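## Task

Take the clear plate from work nest N2, lid removed, and set it into the drawer of cooler CD lying flat within the locators of one position, its long edge running across the drawer; then close the drawer completely (CD's lamp stays on until it is fully shut). CD's housing must finish less than a finger's width from its start spot, neither rotated nor tilted. All other bench items except the bins must be left as found. Nothing may count as done only because the robot is holding it; release and pull the hand away at the end.

## Robot and tools

Robot: one xArm6 arm (six joints) carrying a two-finger parallel gripper. The fingers point along the gripper's own +z axis and close along its y axis. The pads open at most 84 mm, so a plate, block or reservoir can only be gripped across its narrow width, on the body above its flange. Do not push a pad down over a base flange; it may jam and opening may not release it. The reported end_effector_position sits between the closed pads, about 2 cm short of the fingertips; closing pushes the tips about 10 mm further out along +z.

Scene frame: origin on the table directly beneath the arm base, +z up, +y to the left when facing along +x. Results show end_effector_position (m), end_effector_quat_wxyz, velocities (m/s, rad/s), grip_measured, joint positions and joint torques (these have offsets and noise; faults are not judged on them). The printed hand position can be off, more so at long reach. Cameras: cam_high, cam_low, cam_wrist, each 504x504.

execute_actions takes {"actions": [...]} holding zero or one item. An empty list just returns the state with pictures. An action item is {"rows": [[7 numbers], ...], "steps": n}: 1 to 15 rows, steps 1 to 15 (default 15, at least 11), each step 1/30 s; the last row repeats if rows run out. A wait item is {"steps": n} with n up to 300, counted from the previous result, so your reply time is included. Optional "pictures": true adds images.

Each row is one list of 7 numbers, all in [-1, 1]: dx, dy, dz, rx, ry, rz, opening. The first six are an offset, not a pose: they express the target relative to the gripper's measured pose in the most recent result that reported it (before any such result in the scene, or for a second call within one reply, relative to where the hand is when the action begins), and are given in the gripper's own axes, not the scene frame. Every row counts from that same base, not from the row before. Scale: 1.0 equals 0.6 m for dx, dy, dz and 180 degrees for rx, ry, rz, which together form a single rotation vector. The seventh number, opening, is absolute: +1 fully open (0.084 m), -1 closed. All-zero offsets are not a pause; they pull the hand back to the base pose.

move: {"target": [7 numbers], "speed": m/s}. The target is one row with the same meaning as above (gripper-axis offsets from the last reported pose, plus absolute opening). It drives a straight path there lasting 0.5 to 10 s (longer ones stop short). speed is 0.002 to 0.5 m/s, default 0.25; rotation is capped at twice that in rad/s. The opening is applied at the start. The path does not slow for obstacles, and the hand can lag, wander, or overshoot the speed, especially near full reach. The result adds a "move:" line: done (settled near target), off_target, moving, held, or fault, plus limits (paced = the pose was clipped; held = a check blocked steps, after which motion may speed up) and the distance to target.



Control details: each step the commanded pose is clipped to 70 mm and 16 degrees from the measured pose, then solved by damped IK with position prioritised over orientation. Results are taken 11 steps before an action ends; those steps run during your next reply. Only a result with nothing kept back shows a "Hand target" line. After an action the arm continues only to the last clipped pose, so far goals take several calls; check the pose each time. Fingers keep moving while idle. Joints move at most 3.14 rad/s. A "pose unreachable" line or HELD marks steps the clearance check changed or blocked (a mount block under the base counts as arm).

Gripping: to hold, command an opening well below grip_measured; lower squeezes harder, up to about 24 N per pad. A fast close can press harder. Sending back the read grip_measured still holds parts up to about 6 cm wide.

Cautions: pressing against something firm builds force while the hand is short of target; zero offsets do not relieve it, moving away does. Faster contact and targets set deeper past contact hit harder. Reaching a joint's load limit (waist/shoulder 44.5, elbow/forearm roll 26.7, wrist pitch/roll 17.8 N m, held weight included) causes a torque fault: the joint backs off, holds 10 s, and the rest of the call is skipped. Holding loads heats motors; MOTOR HOT appears at 65 °C, and at 80 °C brakes engage (OVER-TEMPERATURE FAULT). CD is not fastened down, so opening and closing its drawer can shift or tip the housing; push gently and along the drawer axis. Occasional tugs on held parts or pushes on loose objects may occur. Never knock anything off the table; avoid drops, slips, slams and hard hits. Finish with the gripper open and withdrawn, then call finished_scene.

Each tool is called after "Emit:" by a JSON object that holds its "api" and its "payload", one argument or row to a line.

## Session

Emit:
{"api": "execute_actions", "payload": {
  "actions": []
}}

Scene clock: 0.00 s of 7200.00 s.
end_effector_position=(+0.6066, -0.1673, +0.3280) grip_measured=+1.00 end_effector_quat_wxyz=(-0.072, +0.203, +0.971, +0.101) end_effector_velocity=(-0.000, -0.000, +0.001) end_effector_angular_velocity=(-0.002, -0.001, +0.001)
Joint positions: [-0.36   0.889 -2.495  0.176  1.773 -3.046  0.084]
Joint velocities: [ 0.    -0.001 -0.    -0.002  0.    -0.001 -0.   ]
Joint torques (N m, as the arm reports them, + toward a larger angle): no reading
Motor temperatures (°C, as the motors report them): [34 31 40 36 40 34]
Hand target: +0.607, -0.167, +0.328; -0.072, +0.203, +0.971, +0.101

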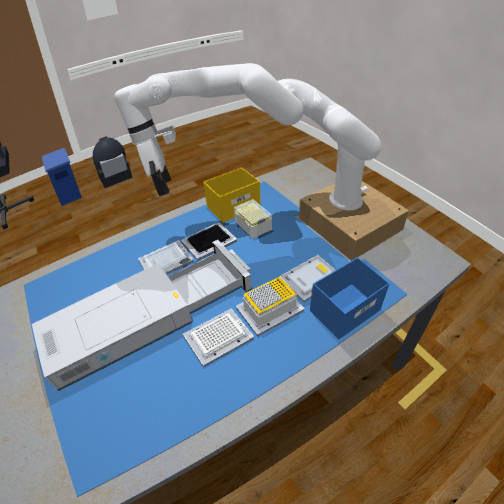

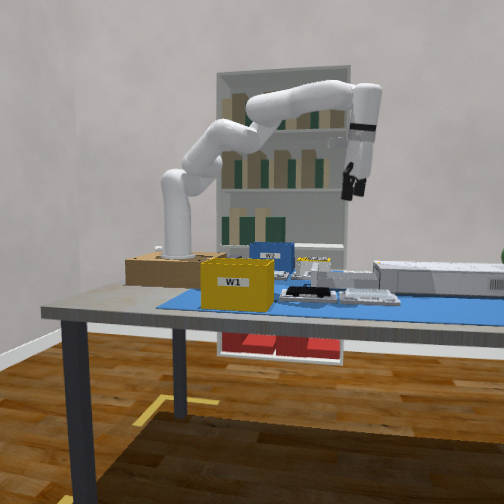

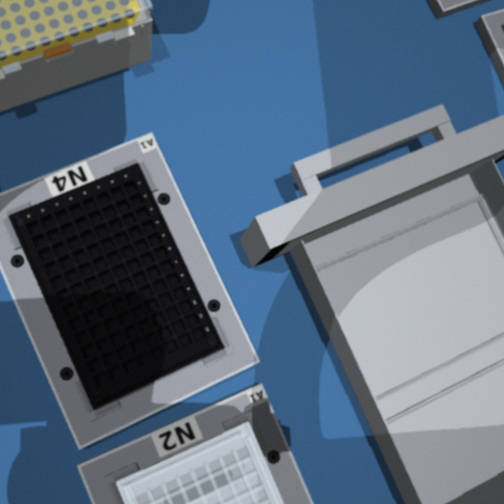

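Emit:
{"api": "zoom_image", "payload": {
  "camera": "cam_high",
  "region": [100, 160, 400, 380]
}}

Emit:
{"api": "zoom_image", "payload": {
  "camera": "cam_low",
  "region": [200, 220, 504, 340]
}}

Region (100, 160, 400, 380) of cam_high's 504x504 image, scaled by 1.680, with more detail than that image has; it fills the top 370 rows of this view, and the rest is white.

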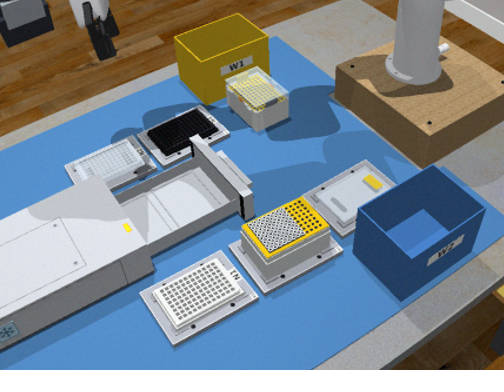

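Region (200, 220, 504, 340) of cam_low's 504x504 image, scaled by 1.658, with more detail than that image has; it fills the top 199 rows of this view, and the rest is white.

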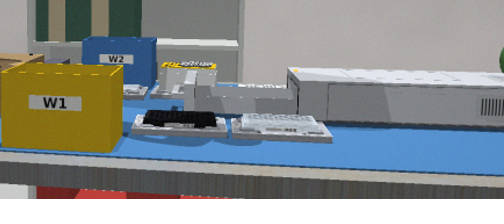

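Emit:
{"api": "move", "payload": {
  "target": [-0.057,0.092,0.005,0.0649,-0.0463,-0.1305,1]
}}

Scene clock: 4.63 s of 7200.00 s.
end_effector_position=(+0.6596, -0.1304, +0.3280) grip_measured=+1.00 end_effector_quat_wxyz=(-0.001, +0.001, +1.000, +0.000) end_effector_velocity=(+0.000, +0.001, -0.000) end_effector_angular_velocity=(-0.002, -0.007, +0.003)
Joint positions: [-0.211  0.897 -2.494 -0.008  1.597 -3.329  0.084]
Joint velocities: [ 0.001 -0.026  0.048 -0.    -0.03  -0.002  0.   ]
Joint torques (N m, as the arm reports them, + toward a larger angle): [  1.9  -51.95 -12.33  -0.33  -1.34  -0.27]
Motor temperatures (°C, as the motors report them): [34 32 41 36 40 34]
Hand target: +0.660, -0.130, +0.328; -0.000, +0.001, +1.000, -0.000
Off the commanded pose: 0.000 m, 0 deg.
Kept back: nothing.
After step 90, 0.27 s passed at rest.
move: done

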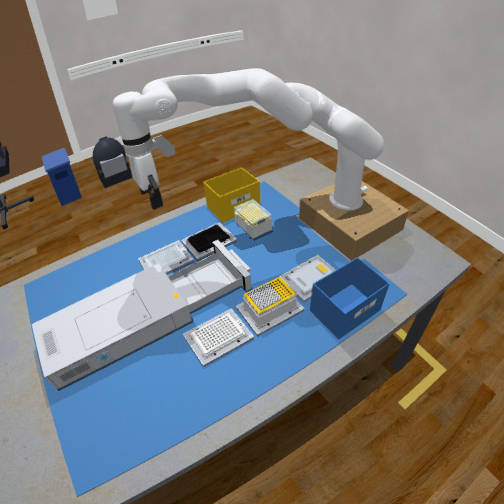

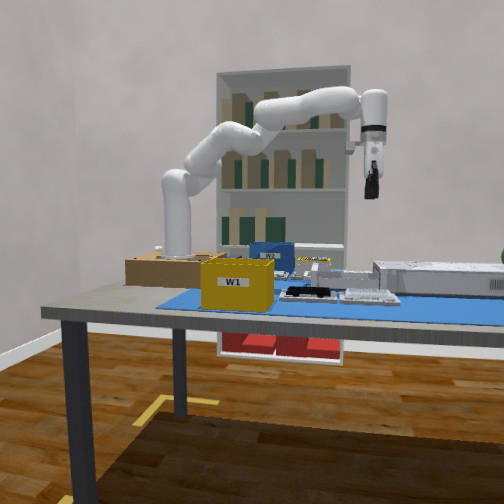

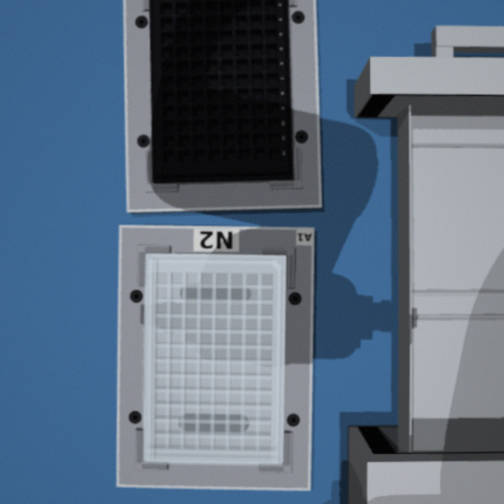

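Emit:
{"api": "zoom_image", "payload": {
  "camera": "cam_wrist",
  "region": [100, 210, 340, 504]
}}

Emit:
{"api": "zoom_image", "payload": {
  "camera": "cam_high",
  "region": [120, 210, 280, 330]
}}

Emit:
{"api": "zoom_image", "payload": {
  "camera": "cam_low",
  "region": [270, 250, 420, 320]
}}

Region (100, 210, 340, 504) of cam_wrist's 504x504 image, scaled by 1.714, with more detail than that image has; it fills the left 411 columns of this view, and the rest is white.

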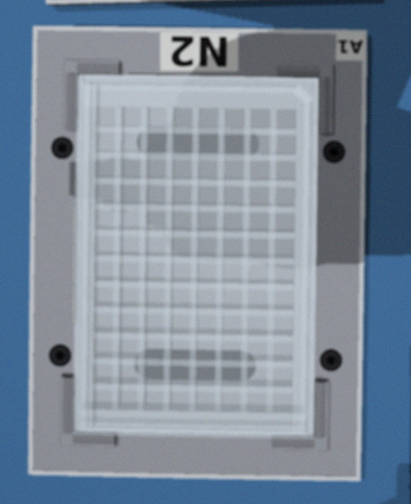

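Region (120, 210, 280, 330) of cam_high's 504x504 image, scaled by 3.150, with more detail than that image has; it fills the top 378 rows of this view, and the rest is white.

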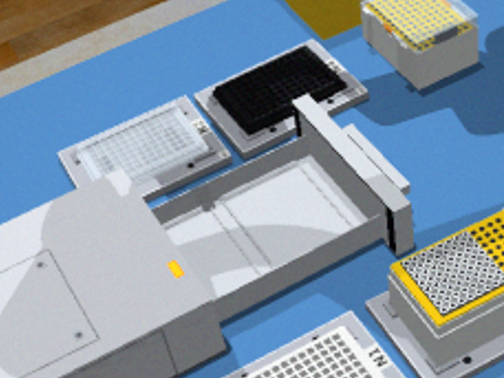

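Region (270, 250, 420, 320) of cam_low's 504x504 image, scaled by 3.360, with more detail than that image has; it fills the top 235 rows of this view, and the rest is white.

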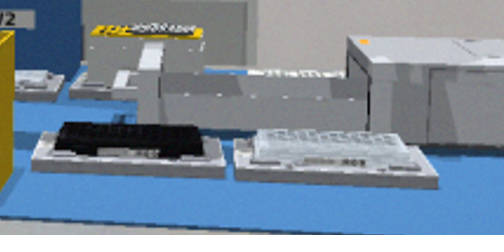

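Emit:
{"api": "zoom_image", "payload": {
  "camera": "cam_low",
  "region": [275, 275, 405, 312]
}}

Emit:
{"api": "zoom_image", "payload": {
  "camera": "cam_high",
  "region": [130, 215, 250, 285]
}}

Region (275, 275, 405, 312) of cam_low's 504x504 image, scaled by 3.877, with more detail than that image has; it fills the top 143 rows of this view, and the rest is white.

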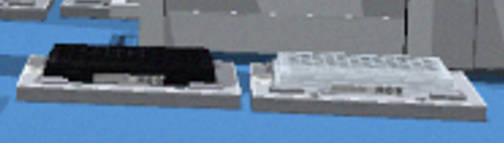

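Region (130, 215, 250, 285) of cam_high's 504x504 image, scaled by 4.200, with more detail than that image has; it fills the top 294 rows of this view, and the rest is white.

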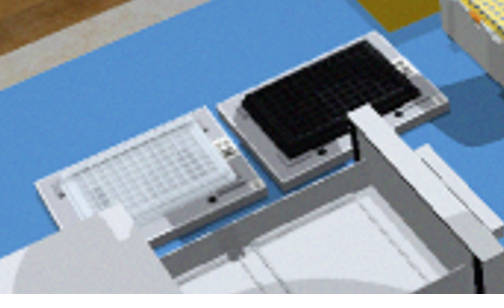

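Emit:
{"api": "move", "payload": {
  "target": [-0.02,-0.033,0.28,0,0,0,1]
}}

Scene clock: 8.13 s of 7200.00 s.
end_effector_position=(+0.6719, -0.1510, +0.1613) grip_measured=+1.00 end_effector_quat_wxyz=(+0.001, +0.002, +1.000, -0.000) end_effector_velocity=(-0.008, +0.002, -0.016) end_effector_angular_velocity=(+0.007, +0.030, -0.000)
Joint positions: [-0.239  0.978 -2.157 -0.009  1.176 -3.352  0.084]
Joint velocities: [-0.     0.015  0.013  0.001  0.003  0.    -0.   ]
Joint torques (N m, as the arm reports them, + toward a larger angle): [  1.06 -53.88 -12.86  -0.45  -1.54  -0.24]
Motor temperatures (°C, as the motors report them): [34 32 41 36 40 34]
Hand target: +0.671, -0.151, +0.160; -0.001, +0.002, +1.000, -0.000
Off the commanded pose: 0.002 m, 0 deg.
Kept back: nothing.
move: done

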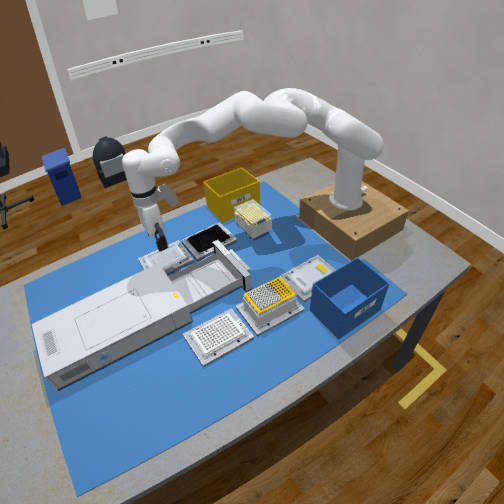

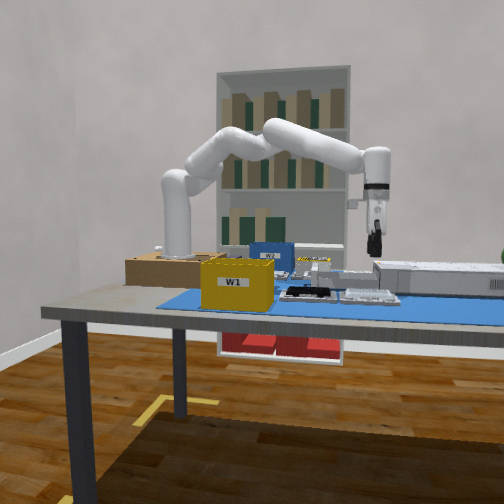

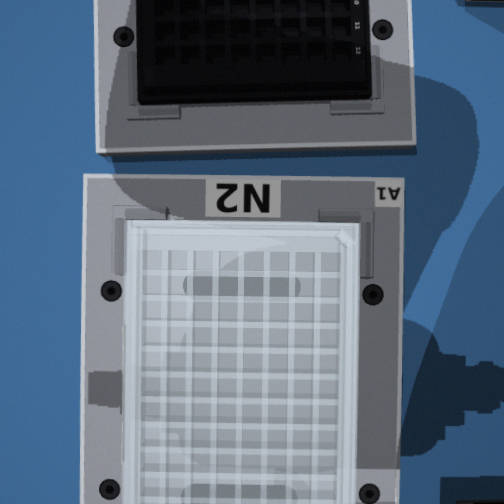

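Emit:
{"api": "zoom_image", "payload": {
  "camera": "cam_wrist",
  "region": [80, 170, 420, 420]
}}

Region (80, 170, 420, 420) of cam_wrist's 504x504 image, scaled by 1.482, with more detail than that image has; it fills the top 371 rows of this view, and the rest is white.

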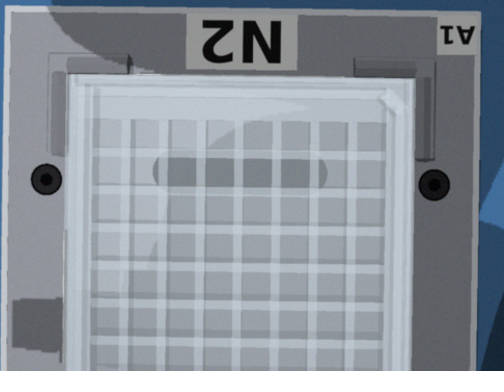

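Emit:
{"api": "move", "payload": {
  "target": [0.0248,-0.060,0.169,0,0,0.004,1]
}}

Emit:
{"api": "zoom_image", "payload": {
  "camera": "cam_low",
  "region": [320, 230, 420, 310]
}}

Emit:
{"api": "zoom_image", "payload": {
  "camera": "cam_high",
  "region": [120, 210, 220, 280]
}}

Scene clock: 11.37 s of 7200.00 s.
end_effector_position=(+0.6572, -0.1875, +0.0601) grip_measured=+1.00 end_effector_quat_wxyz=(+0.001, +0.008, +1.000, -0.001) end_effector_velocity=(+0.001, +0.000, +0.002) end_effector_angular_velocity=(+0.001, -0.004, -0.001)
Joint positions: [-0.297  1.108 -2.093 -0.011  0.981 -3.395  0.084]
Joint velocities: [ 0.    -0.001 -0.002  0.002 -0.001 -0.     0.   ]
Joint torques (N m, as the arm reports them, + toward a larger angle): [  1.7  -55.26 -12.37  -0.63  -1.5   -0.16]
Motor temperatures (°C, as the motors report them): [34 32 42 36 40 34]
Hand target: +0.657, -0.188, +0.060; +0.001, +0.008, +1.000, -0.001
Off the commanded pose: 0.001 m, 0 deg.
Kept back: nothing.
move: done

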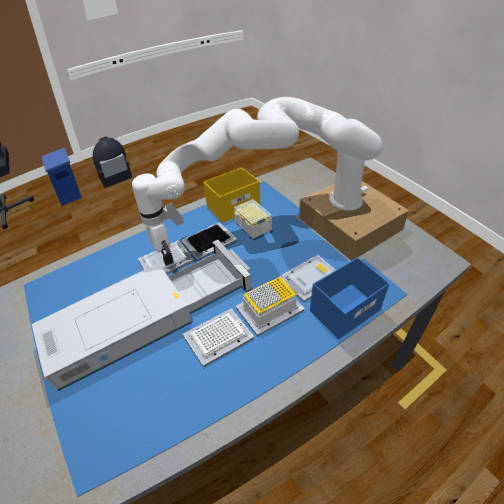

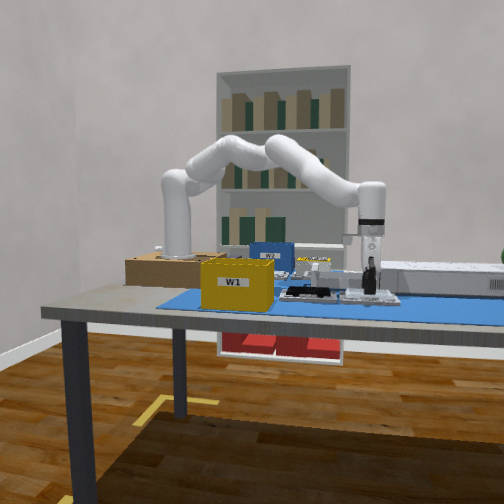

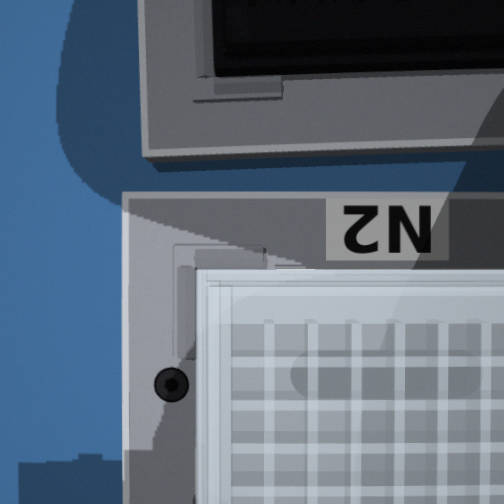

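Region (320, 230, 420, 310) of cam_low's 504x504 image, scaled by 5.040, with more detail than that image has; it fills the top 403 rows of this view, and the rest is white.

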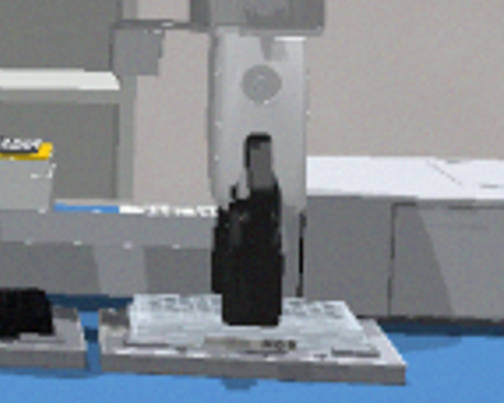

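Region (120, 210, 220, 280) of cam_high's 504x504 image, scaled by 5.040, with more detail than that image has; it fills the top 353 rows of this view, and the rest is white.

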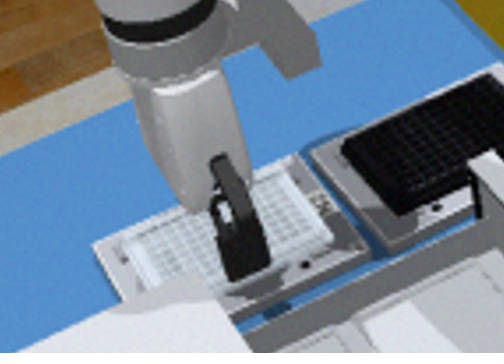

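Emit:
{"api": "move", "payload": {
  "target": [0,0,0,0,0,0.9,1],
  "speed": 0.5
}}

Emit:
{"api": "move", "payload": {
  "target": [0,0,0,0,0,0.1,1],
  "speed": 0.5
}}

Scene clock: 17.77 s of 7200.00 s.
end_effector_position=(+0.6572, -0.1875, +0.0601) grip_measured=+1.00 end_effector_quat_wxyz=(+0.001, +0.989, +0.149, +0.001) end_effector_velocity=(-0.000, -0.001, -0.000) end_effector_angular_velocity=(-0.001, +0.001, -0.004)
Joint positions: [-0.297  1.108 -2.093 -0.01   0.981 -0.568  0.084]
Joint velocities: [-0.001  0.    -0.    -0.001  0.     0.004 -0.   ]
Joint torques (N m, as the arm reports them, + toward a larger angle): [  0.91 -55.15 -12.15  -0.27  -1.81  -0.15]
Motor temperatures (°C, as the motors report them): [34 33 42 36 40 34]
Hand target: +0.657, -0.187, +0.060; +0.001, +0.989, +0.148, +0.001
Off the commanded pose: 0.000 m, 0 deg.
Kept back: nothing.
After step 90, 0.03 s passed at rest.
move: done

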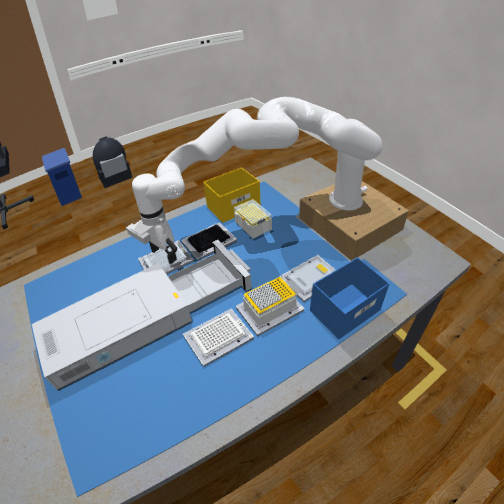

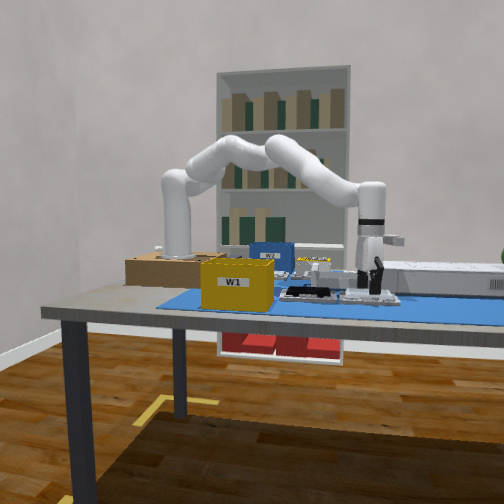

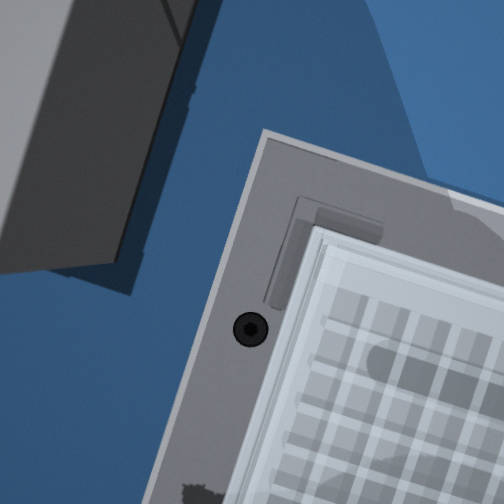

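Scene clock: 18.60 s of 7200.00 s.
end_effector_position=(+0.6572, -0.1875, +0.0601) grip_measured=+1.00 end_effector_quat_wxyz=(+0.001, +1.000, -0.008, +0.001) end_effector_velocity=(-0.000, -0.001, +0.000) end_effector_angular_velocity=(+0.000, -0.000, -0.010)
Joint positions: [-0.297  1.108 -2.093 -0.01   0.981 -0.255  0.084]
Joint velocities: [-0.001 -0.    -0.     0.001  0.     0.008  0.   ]
Joint torques (N m, as the arm reports them, + toward a larger angle): [  1.68 -55.01 -12.24  -0.51  -1.3    0.  ]
Motor temperatures (°C, as the motors report them): [34 33 42 36 40 34]
Hand target: +0.657, -0.187, +0.060; +0.001, +1.000, -0.008, +0.001
Off the commanded pose: 0.000 m, 0 deg.
Kept back: nothing.
move: done

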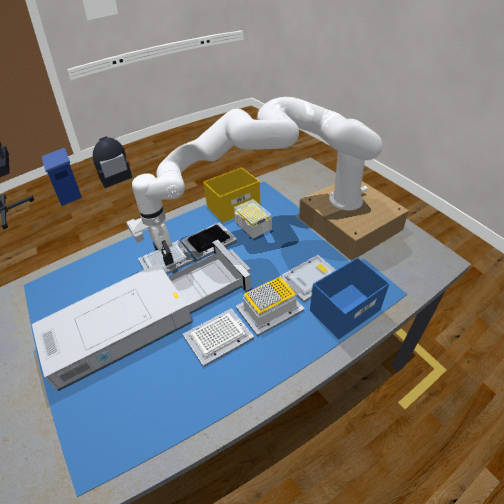

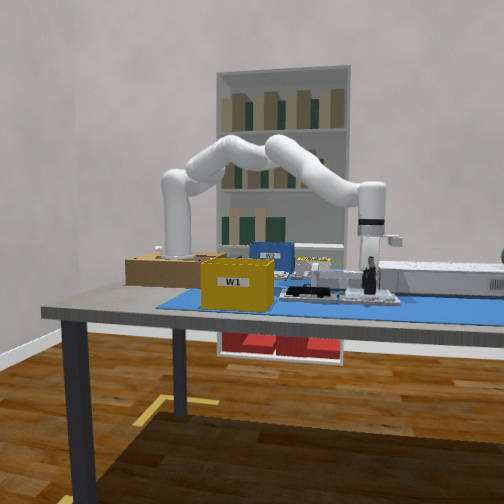

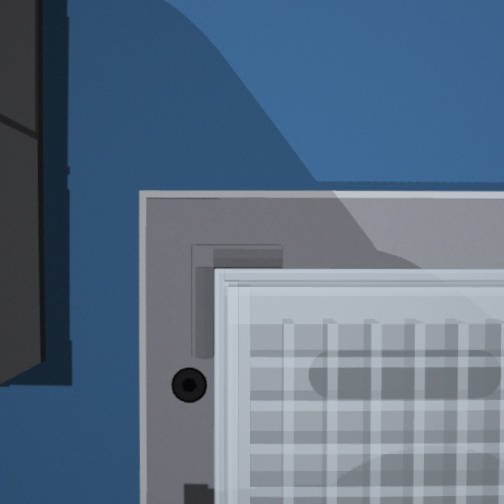

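Emit:
{"api": "move", "payload": {
  "target": [0,0.0037,0.022,0,0,0,1],
  "speed": 0.05
}}

Emit:
{"api": "zoom_image", "payload": {
  "camera": "cam_low",
  "region": [335, 260, 405, 310]
}}

Emit:
{"api": "zoom_image", "payload": {
  "camera": "cam_high",
  "region": [130, 225, 200, 275]
}}

Scene clock: 20.47 s of 7200.00 s.
end_effector_position=(+0.6582, -0.1894, +0.0500) grip_measured=+1.00 end_effector_quat_wxyz=(+0.001, +1.000, -0.008, +0.002) end_effector_velocity=(+0.001, +0.000, -0.003) end_effector_angular_velocity=(+0.001, -0.003, +0.002)
Joint positions: [-0.3    1.135 -2.111 -0.01   0.971 -0.257  0.084]
Joint velocities: [-0.     0.006 -0.002  0.002 -0.006 -0.003  0.   ]
Joint torques (N m, as the arm reports them, + toward a larger angle): [ -1.46 -37.93 -10.49  -0.76  -3.69  -0.81]
Motor temperatures (°C, as the motors report them): [34 33 43 36 40 34]
Hand target: +0.657, -0.190, +0.047; +0.001, +1.000, -0.008, +0.001
Off the commanded pose: 0.003 m, 0 deg.
Kept back: nothing.
move: done

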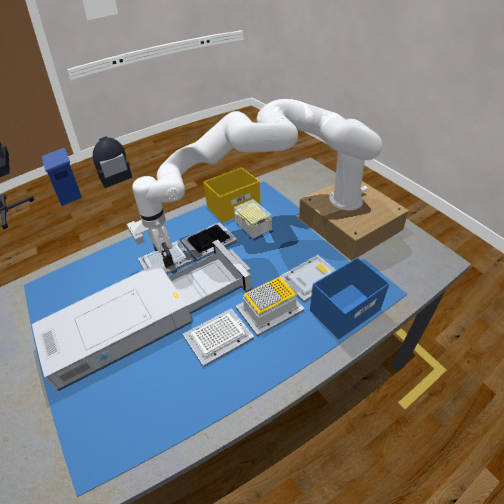

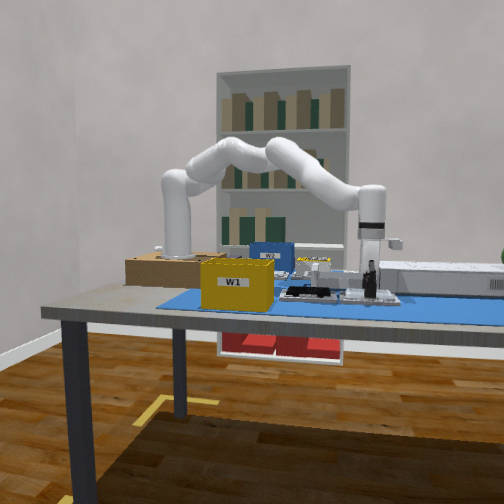

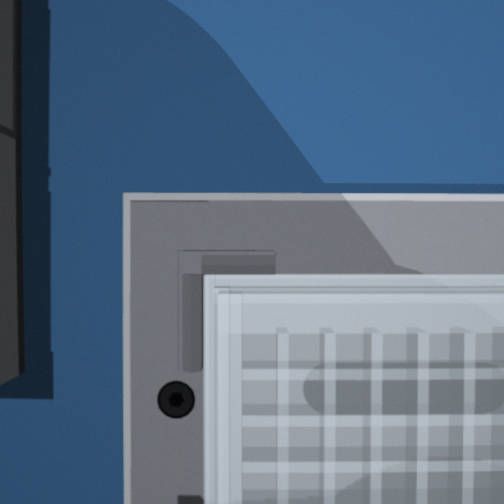

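Region (335, 260, 405, 310) of cam_low's 504x504 image, scaled by 7.200, with more detail than that image has; it fills the top 360 rows of this view, and the rest is white.

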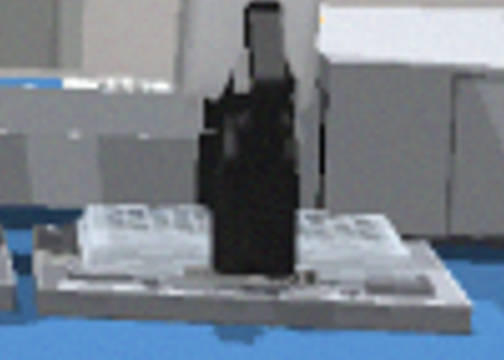

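Region (130, 225, 200, 275) of cam_high's 504x504 image, scaled by 7.200, with more detail than that image has; it fills the top 360 rows of this view, and the rest is white.

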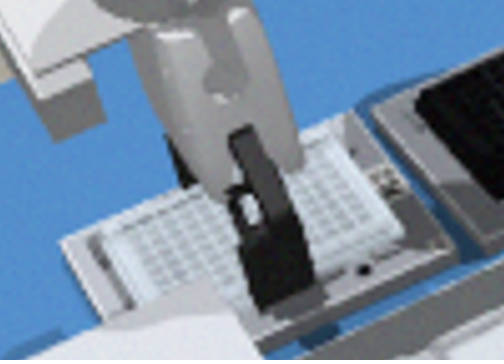

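Emit:
{"api": "move", "payload": {
  "target": [0,0,-0.007,0,0,0,1],
  "speed": 0.02
}}

Emit:
{"api": "move", "payload": {
  "target": [0,0,0,0,0,0,0.6],
  "speed": 0.02
}}

Emit:
{"api": "zoom_image", "payload": {
  "camera": "cam_low",
  "region": [335, 260, 405, 310]
}}

Scene clock: 21.87 s of 7200.00 s.
end_effector_position=(+0.6572, -0.1897, +0.0526) grip_measured=+1.00 end_effector_quat_wxyz=(+0.001, +1.000, -0.008, +0.000) end_effector_velocity=(+0.001, +0.002, +0.005) end_effector_angular_velocity=(+0.002, -0.001, +0.002)
Joint positions: [-0.3    1.128 -2.106 -0.011  0.976 -0.257  0.084]
Joint velocities: [ 0.002 -0.007 -0.001  0.002  0.008 -0.001  0.   ]
Joint torques (N m, as the arm reports them, + toward a larger angle): [  1.15 -53.26 -11.17  -0.35  -0.23   0.02]
Motor temperatures (°C, as the motors report them): [34 33 43 36 40 34]
Hand target: +0.658, -0.189, +0.054; +0.001, +1.000, -0.008, +0.002
Off the commanded pose: 0.002 m, 0 deg.
Kept back: nothing.
move: done

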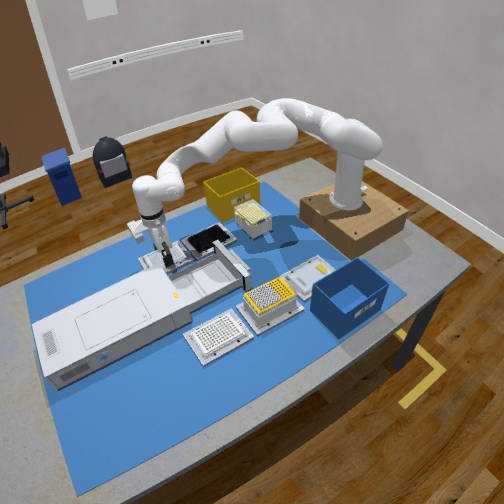

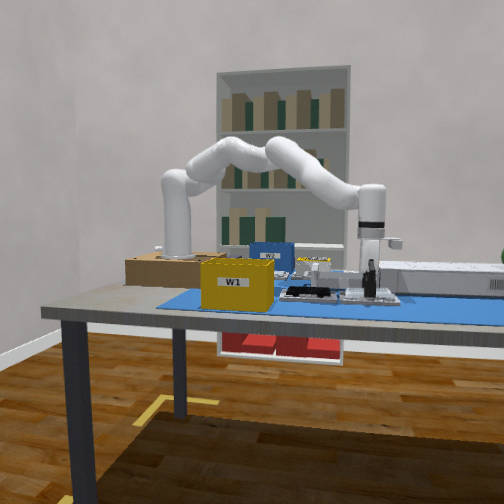

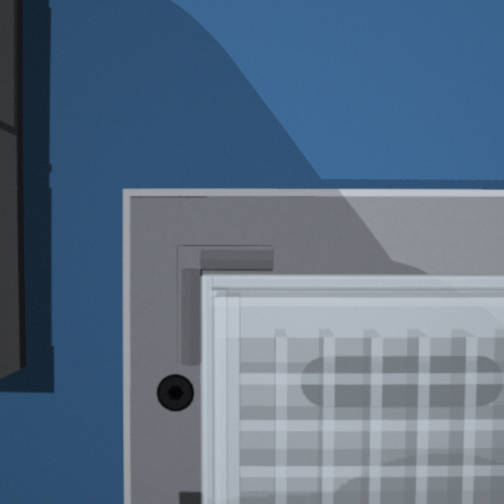

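Scene clock: 22.37 s of 7200.00 s.
end_effector_position=(+0.6571, -0.1896, +0.0525) grip_measured=+0.98 end_effector_quat_wxyz=(+0.000, +1.000, -0.008, +0.000) end_effector_velocity=(-0.000, -0.001, -0.000) end_effector_angular_velocity=(+0.002, -0.000, -0.002)
Joint positions: [-0.3    1.128 -2.106 -0.011  0.976 -0.257  0.083]
Joint velocities: [-0.002  0.    -0.     0.002  0.    -0.001 -0.   ]
Joint torques (N m, as the arm reports them, + toward a larger angle): [  0.24 -52.33 -10.39  -0.36  -0.14  -0.05]
Motor temperatures (°C, as the motors report them): [34 33 43 36 40 34]
Hand target: +0.657, -0.190, +0.053; +0.001, +1.000, -0.008, +0.000
Off the commanded pose: 0.000 m, 0 deg.
Kept back: nothing.
move: done

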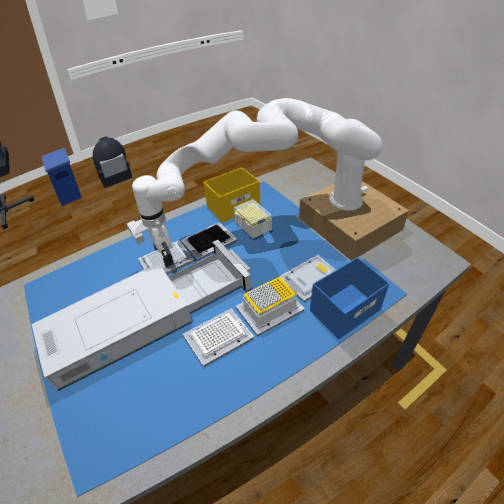

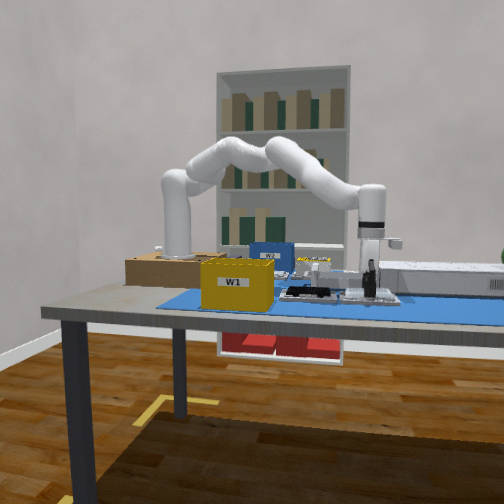

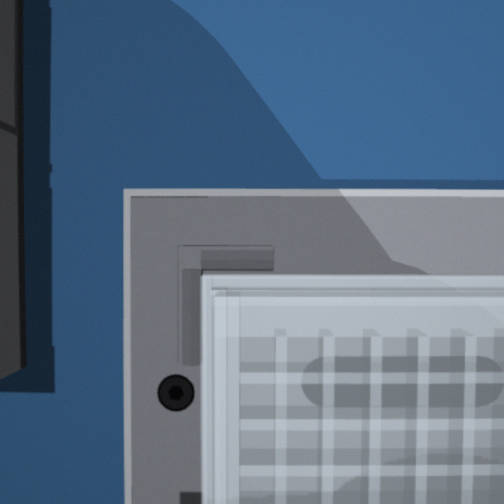

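Region (335, 260, 405, 310) of cam_low's 504x504 image, scaled by 7.200, with more detail than that image has; it fills the top 360 rows of this view, and the rest is white.

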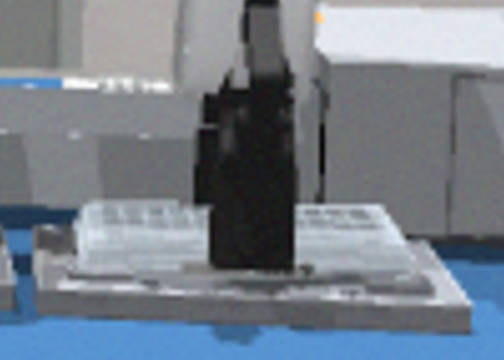

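Emit:
{"api": "zoom_image", "payload": {
  "camera": "cam_wrist",
  "region": [100, 170, 400, 504]
}}

Emit:
{"api": "zoom_image", "payload": {
  "camera": "cam_high",
  "region": [130, 225, 200, 275]
}}

Region (100, 170, 400, 504) of cam_wrist's 504x504 image, scaled by 1.509, with more detail than that image has; it fills the left 453 columns of this view, and the rest is white.

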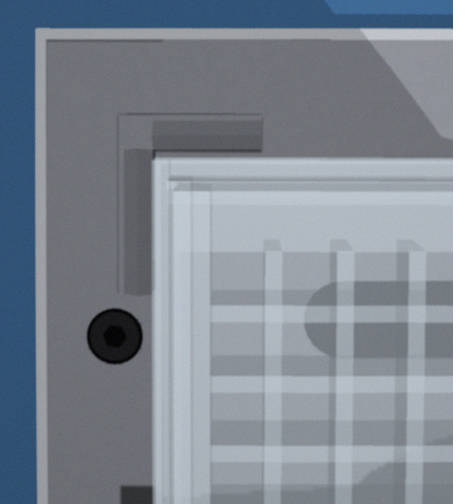

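Region (130, 225, 200, 275) of cam_high's 504x504 image, scaled by 7.200, with more detail than that image has; it fills the top 360 rows of this view, and the rest is white.

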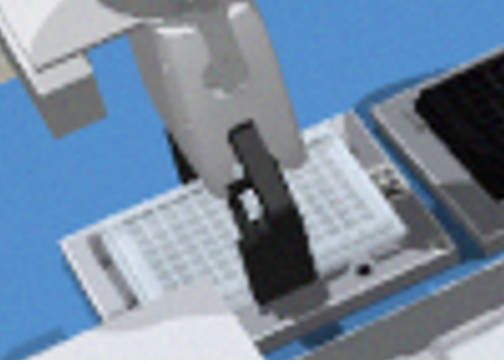

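Emit:
{"api": "move", "payload": {
  "target": [0,0,-0.012,0,0,0,1],
  "speed": 0.02
}}

Emit:
{"api": "zoom_image", "payload": {
  "camera": "cam_low",
  "region": [335, 260, 405, 310]
}}

Scene clock: 25.97 s of 7200.00 s.
end_effector_position=(+0.6561, -0.1897, +0.0588) grip_measured=+1.00 end_effector_quat_wxyz=(+0.000, +1.000, -0.008, -0.001) end_effector_velocity=(-0.003, -0.000, -0.005) end_effector_angular_velocity=(+0.002, +0.006, -0.002)
Joint positions: [-0.301  1.113 -2.099 -0.011  0.986 -0.257  0.084]
Joint velocities: [-0.001  0.005  0.004  0.    -0.003  0.001  0.   ]
Joint torques (N m, as the arm reports them, + toward a larger angle): [  1.76 -55.58 -12.72  -0.06  -1.35  -0.15]
Motor temperatures (°C, as the motors report them): [34 33 43 36 40 34]
Hand target: +0.657, -0.190, +0.060; +0.000, +1.000, -0.008, +0.000
Off the commanded pose: 0.001 m, 0 deg.
Kept back: nothing.
move: done

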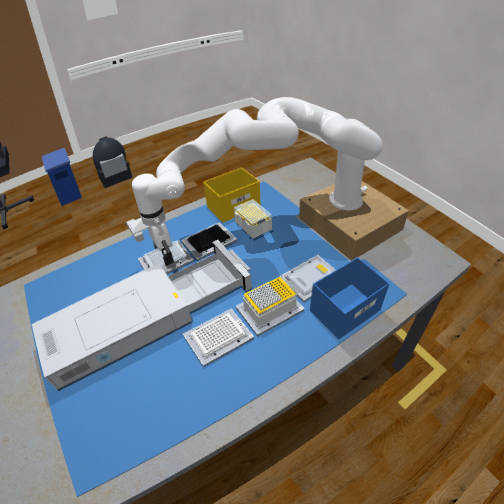

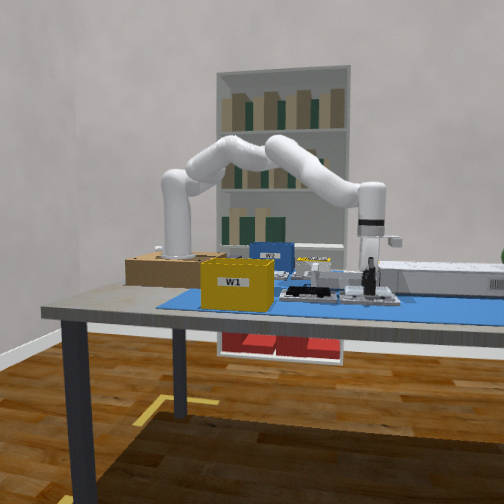

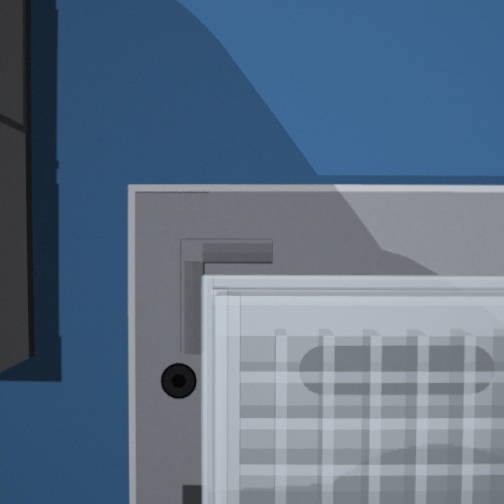

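Region (335, 260, 405, 310) of cam_low's 504x504 image, scaled by 7.200, with more detail than that image has; it fills the top 360 rows of this view, and the rest is white.

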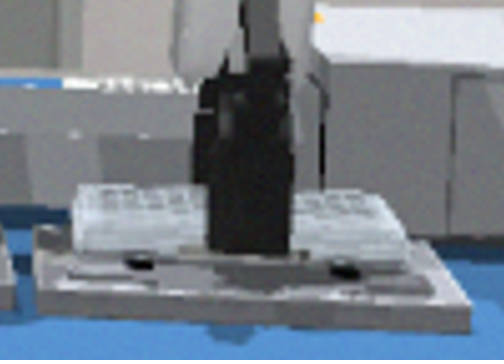

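Emit:
{"api": "move", "payload": {
  "target": [0,0,-0.25,0,0,0,0.7],
  "speed": 0.2
}}

Emit:
{"api": "move", "payload": {
  "target": [-0.53,-0.36,-0.2,0,0,0,0.7],
  "speed": 0.3
}}

Scene clock: 38.47 s of 7200.00 s.
end_effector_position=(+0.6563, -0.1890, +0.2077) grip_measured=+0.99 end_effector_quat_wxyz=(-0.000, +1.000, -0.008, -0.002) end_effector_velocity=(+0.006, -0.002, +0.014) end_effector_angular_velocity=(-0.006, -0.026, +0.002)
Joint positions: [-0.298  0.91  -2.173 -0.009  1.265 -0.258  0.084]
Joint velocities: [-0.    -0.01  -0.015  0.001 -0.001 -0.003  0.   ]
Joint torques (N m, as the arm reports them, + toward a larger angle): [  1.56 -53.26 -12.97  -0.01  -1.43  -0.31]
Motor temperatures (°C, as the motors report them): [34 34 43 36 40 34]
Hand target: +0.657, -0.189, +0.209; -0.000, +1.000, -0.008, -0.001
Off the commanded pose: 0.001 m, 0 deg.
Kept back: nothing.
After step 90, 8.27 s passed at rest.
move: done

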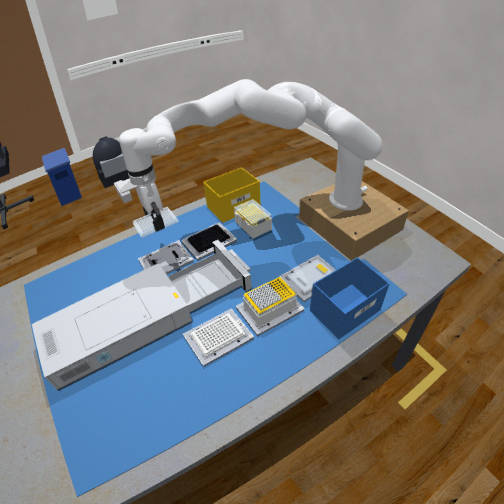

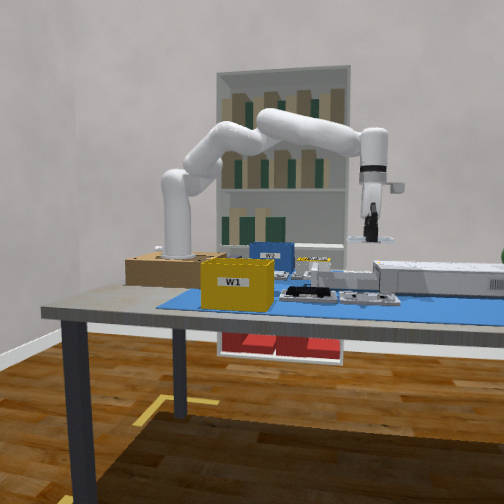

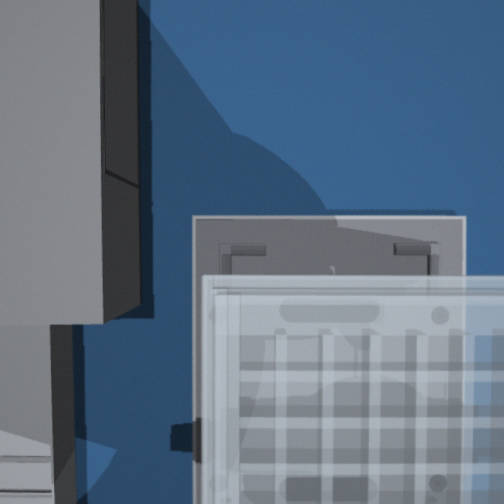

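Scene clock: 40.33 s of 7200.00 s.
end_effector_position=(+0.3413, +0.0306, +0.3288) grip_measured=+0.99 end_effector_quat_wxyz=(-0.001, +1.000, -0.008, -0.003) end_effector_velocity=(-0.001, +0.001, +0.002) end_effector_angular_velocity=(-0.000, -0.004, +0.002)
Joint positions: [ 0.078 -0.457 -0.728 -0.007  1.194  0.118  0.084]
Joint velocities: [ 0.004 -0.006  0.    -0.001  0.002  0.002  0.   ]
Joint torques (N m, as the arm reports them, + toward a larger angle): [  0.79 -16.8  -12.72  -0.26  -1.27   0.05]
Motor temperatures (°C, as the motors report them): [34 34 43 36 40 34]
Hand target: +0.341, +0.031, +0.329; -0.001, +1.000, -0.008, -0.003
Off the commanded pose: 0.001 m, 0 deg.
Kept back: nothing.
move: done

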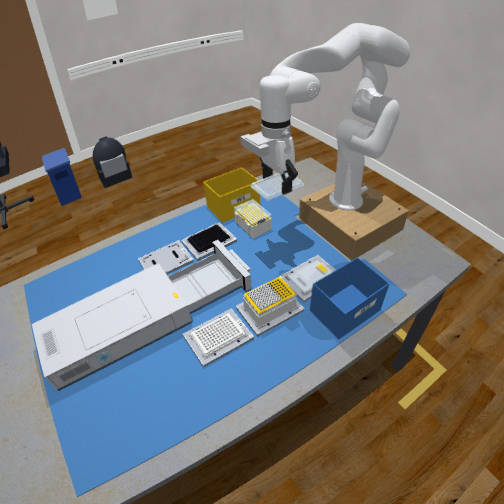

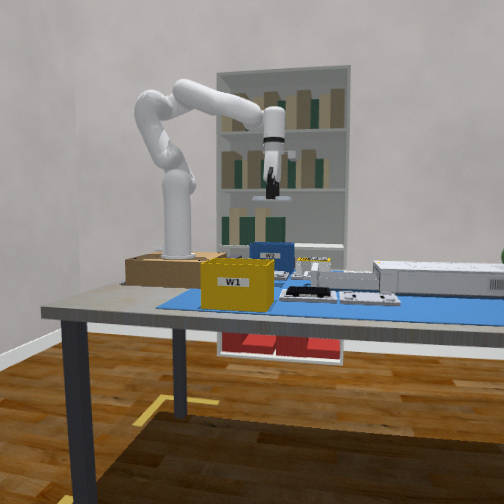

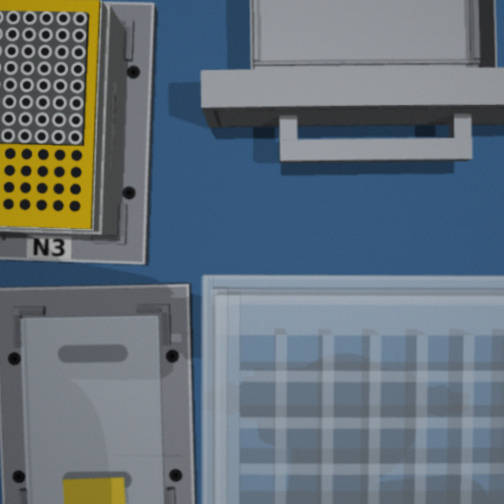

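Emit:
{"api": "zoom_image", "payload": {
  "camera": "cam_high",
  "region": [230, 170, 480, 380]
}}

Region (230, 170, 480, 380) of cam_high's 504x504 image, scaled by 2.016, with more detail than that image has; it fills the top 423 rows of this view, and the rest is white.

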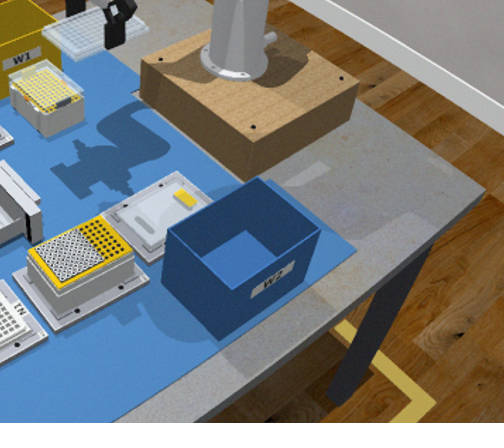

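Emit:
{"api": "move", "payload": {
  "target": [-0.202,0.003,0,0,0,-0.366,0.7],
  "speed": 0.3
}}

Scene clock: 63.47 s of 7200.00 s.
end_effector_position=(+0.2199, +0.0303, +0.3296) grip_measured=+0.99 end_effector_quat_wxyz=(-0.002, +0.843, +0.537, -0.003) end_effector_velocity=(-0.001, -0.000, -0.000) end_effector_angular_velocity=(+0.001, +0.001, +0.003)
Joint positions: [ 0.13  -0.96  -0.434 -0.006  1.402 -0.982  0.084]
Joint velocities: [-0.001 -0.001  0.001  0.001  0.001 -0.004 -0.   ]
Joint torques (N m, as the arm reports them, + toward a larger angle): [  0.34  -3.88 -12.61   0.07  -1.63  -0.06]
Motor temperatures (°C, as the motors report them): [34 32 44 36 41 34]
Hand target: +0.220, +0.030, +0.330; -0.002, +0.843, +0.537, -0.002
Off the commanded pose: 0.000 m, 0 deg.
Kept back: nothing.
After step 90, 17.77 s passed at rest.
move: done

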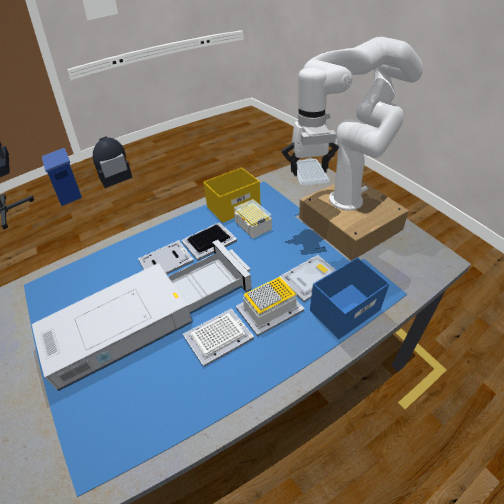

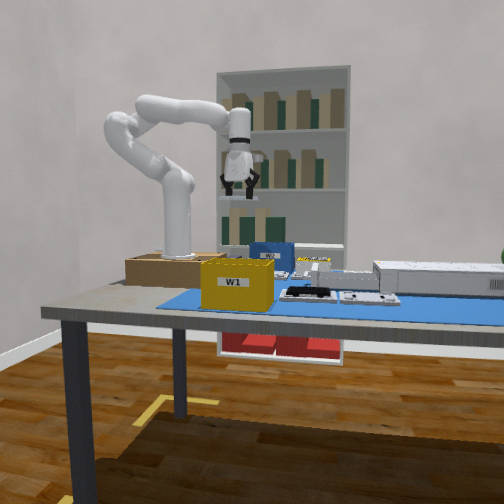

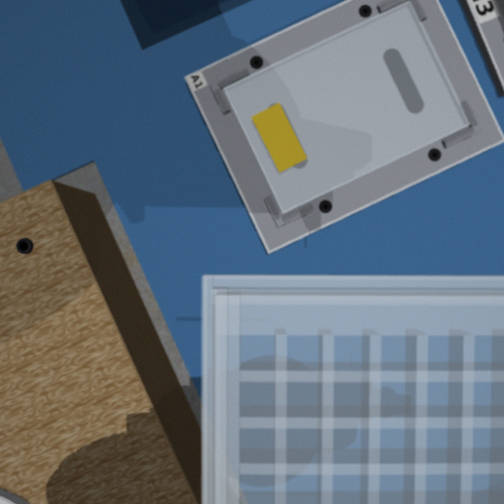

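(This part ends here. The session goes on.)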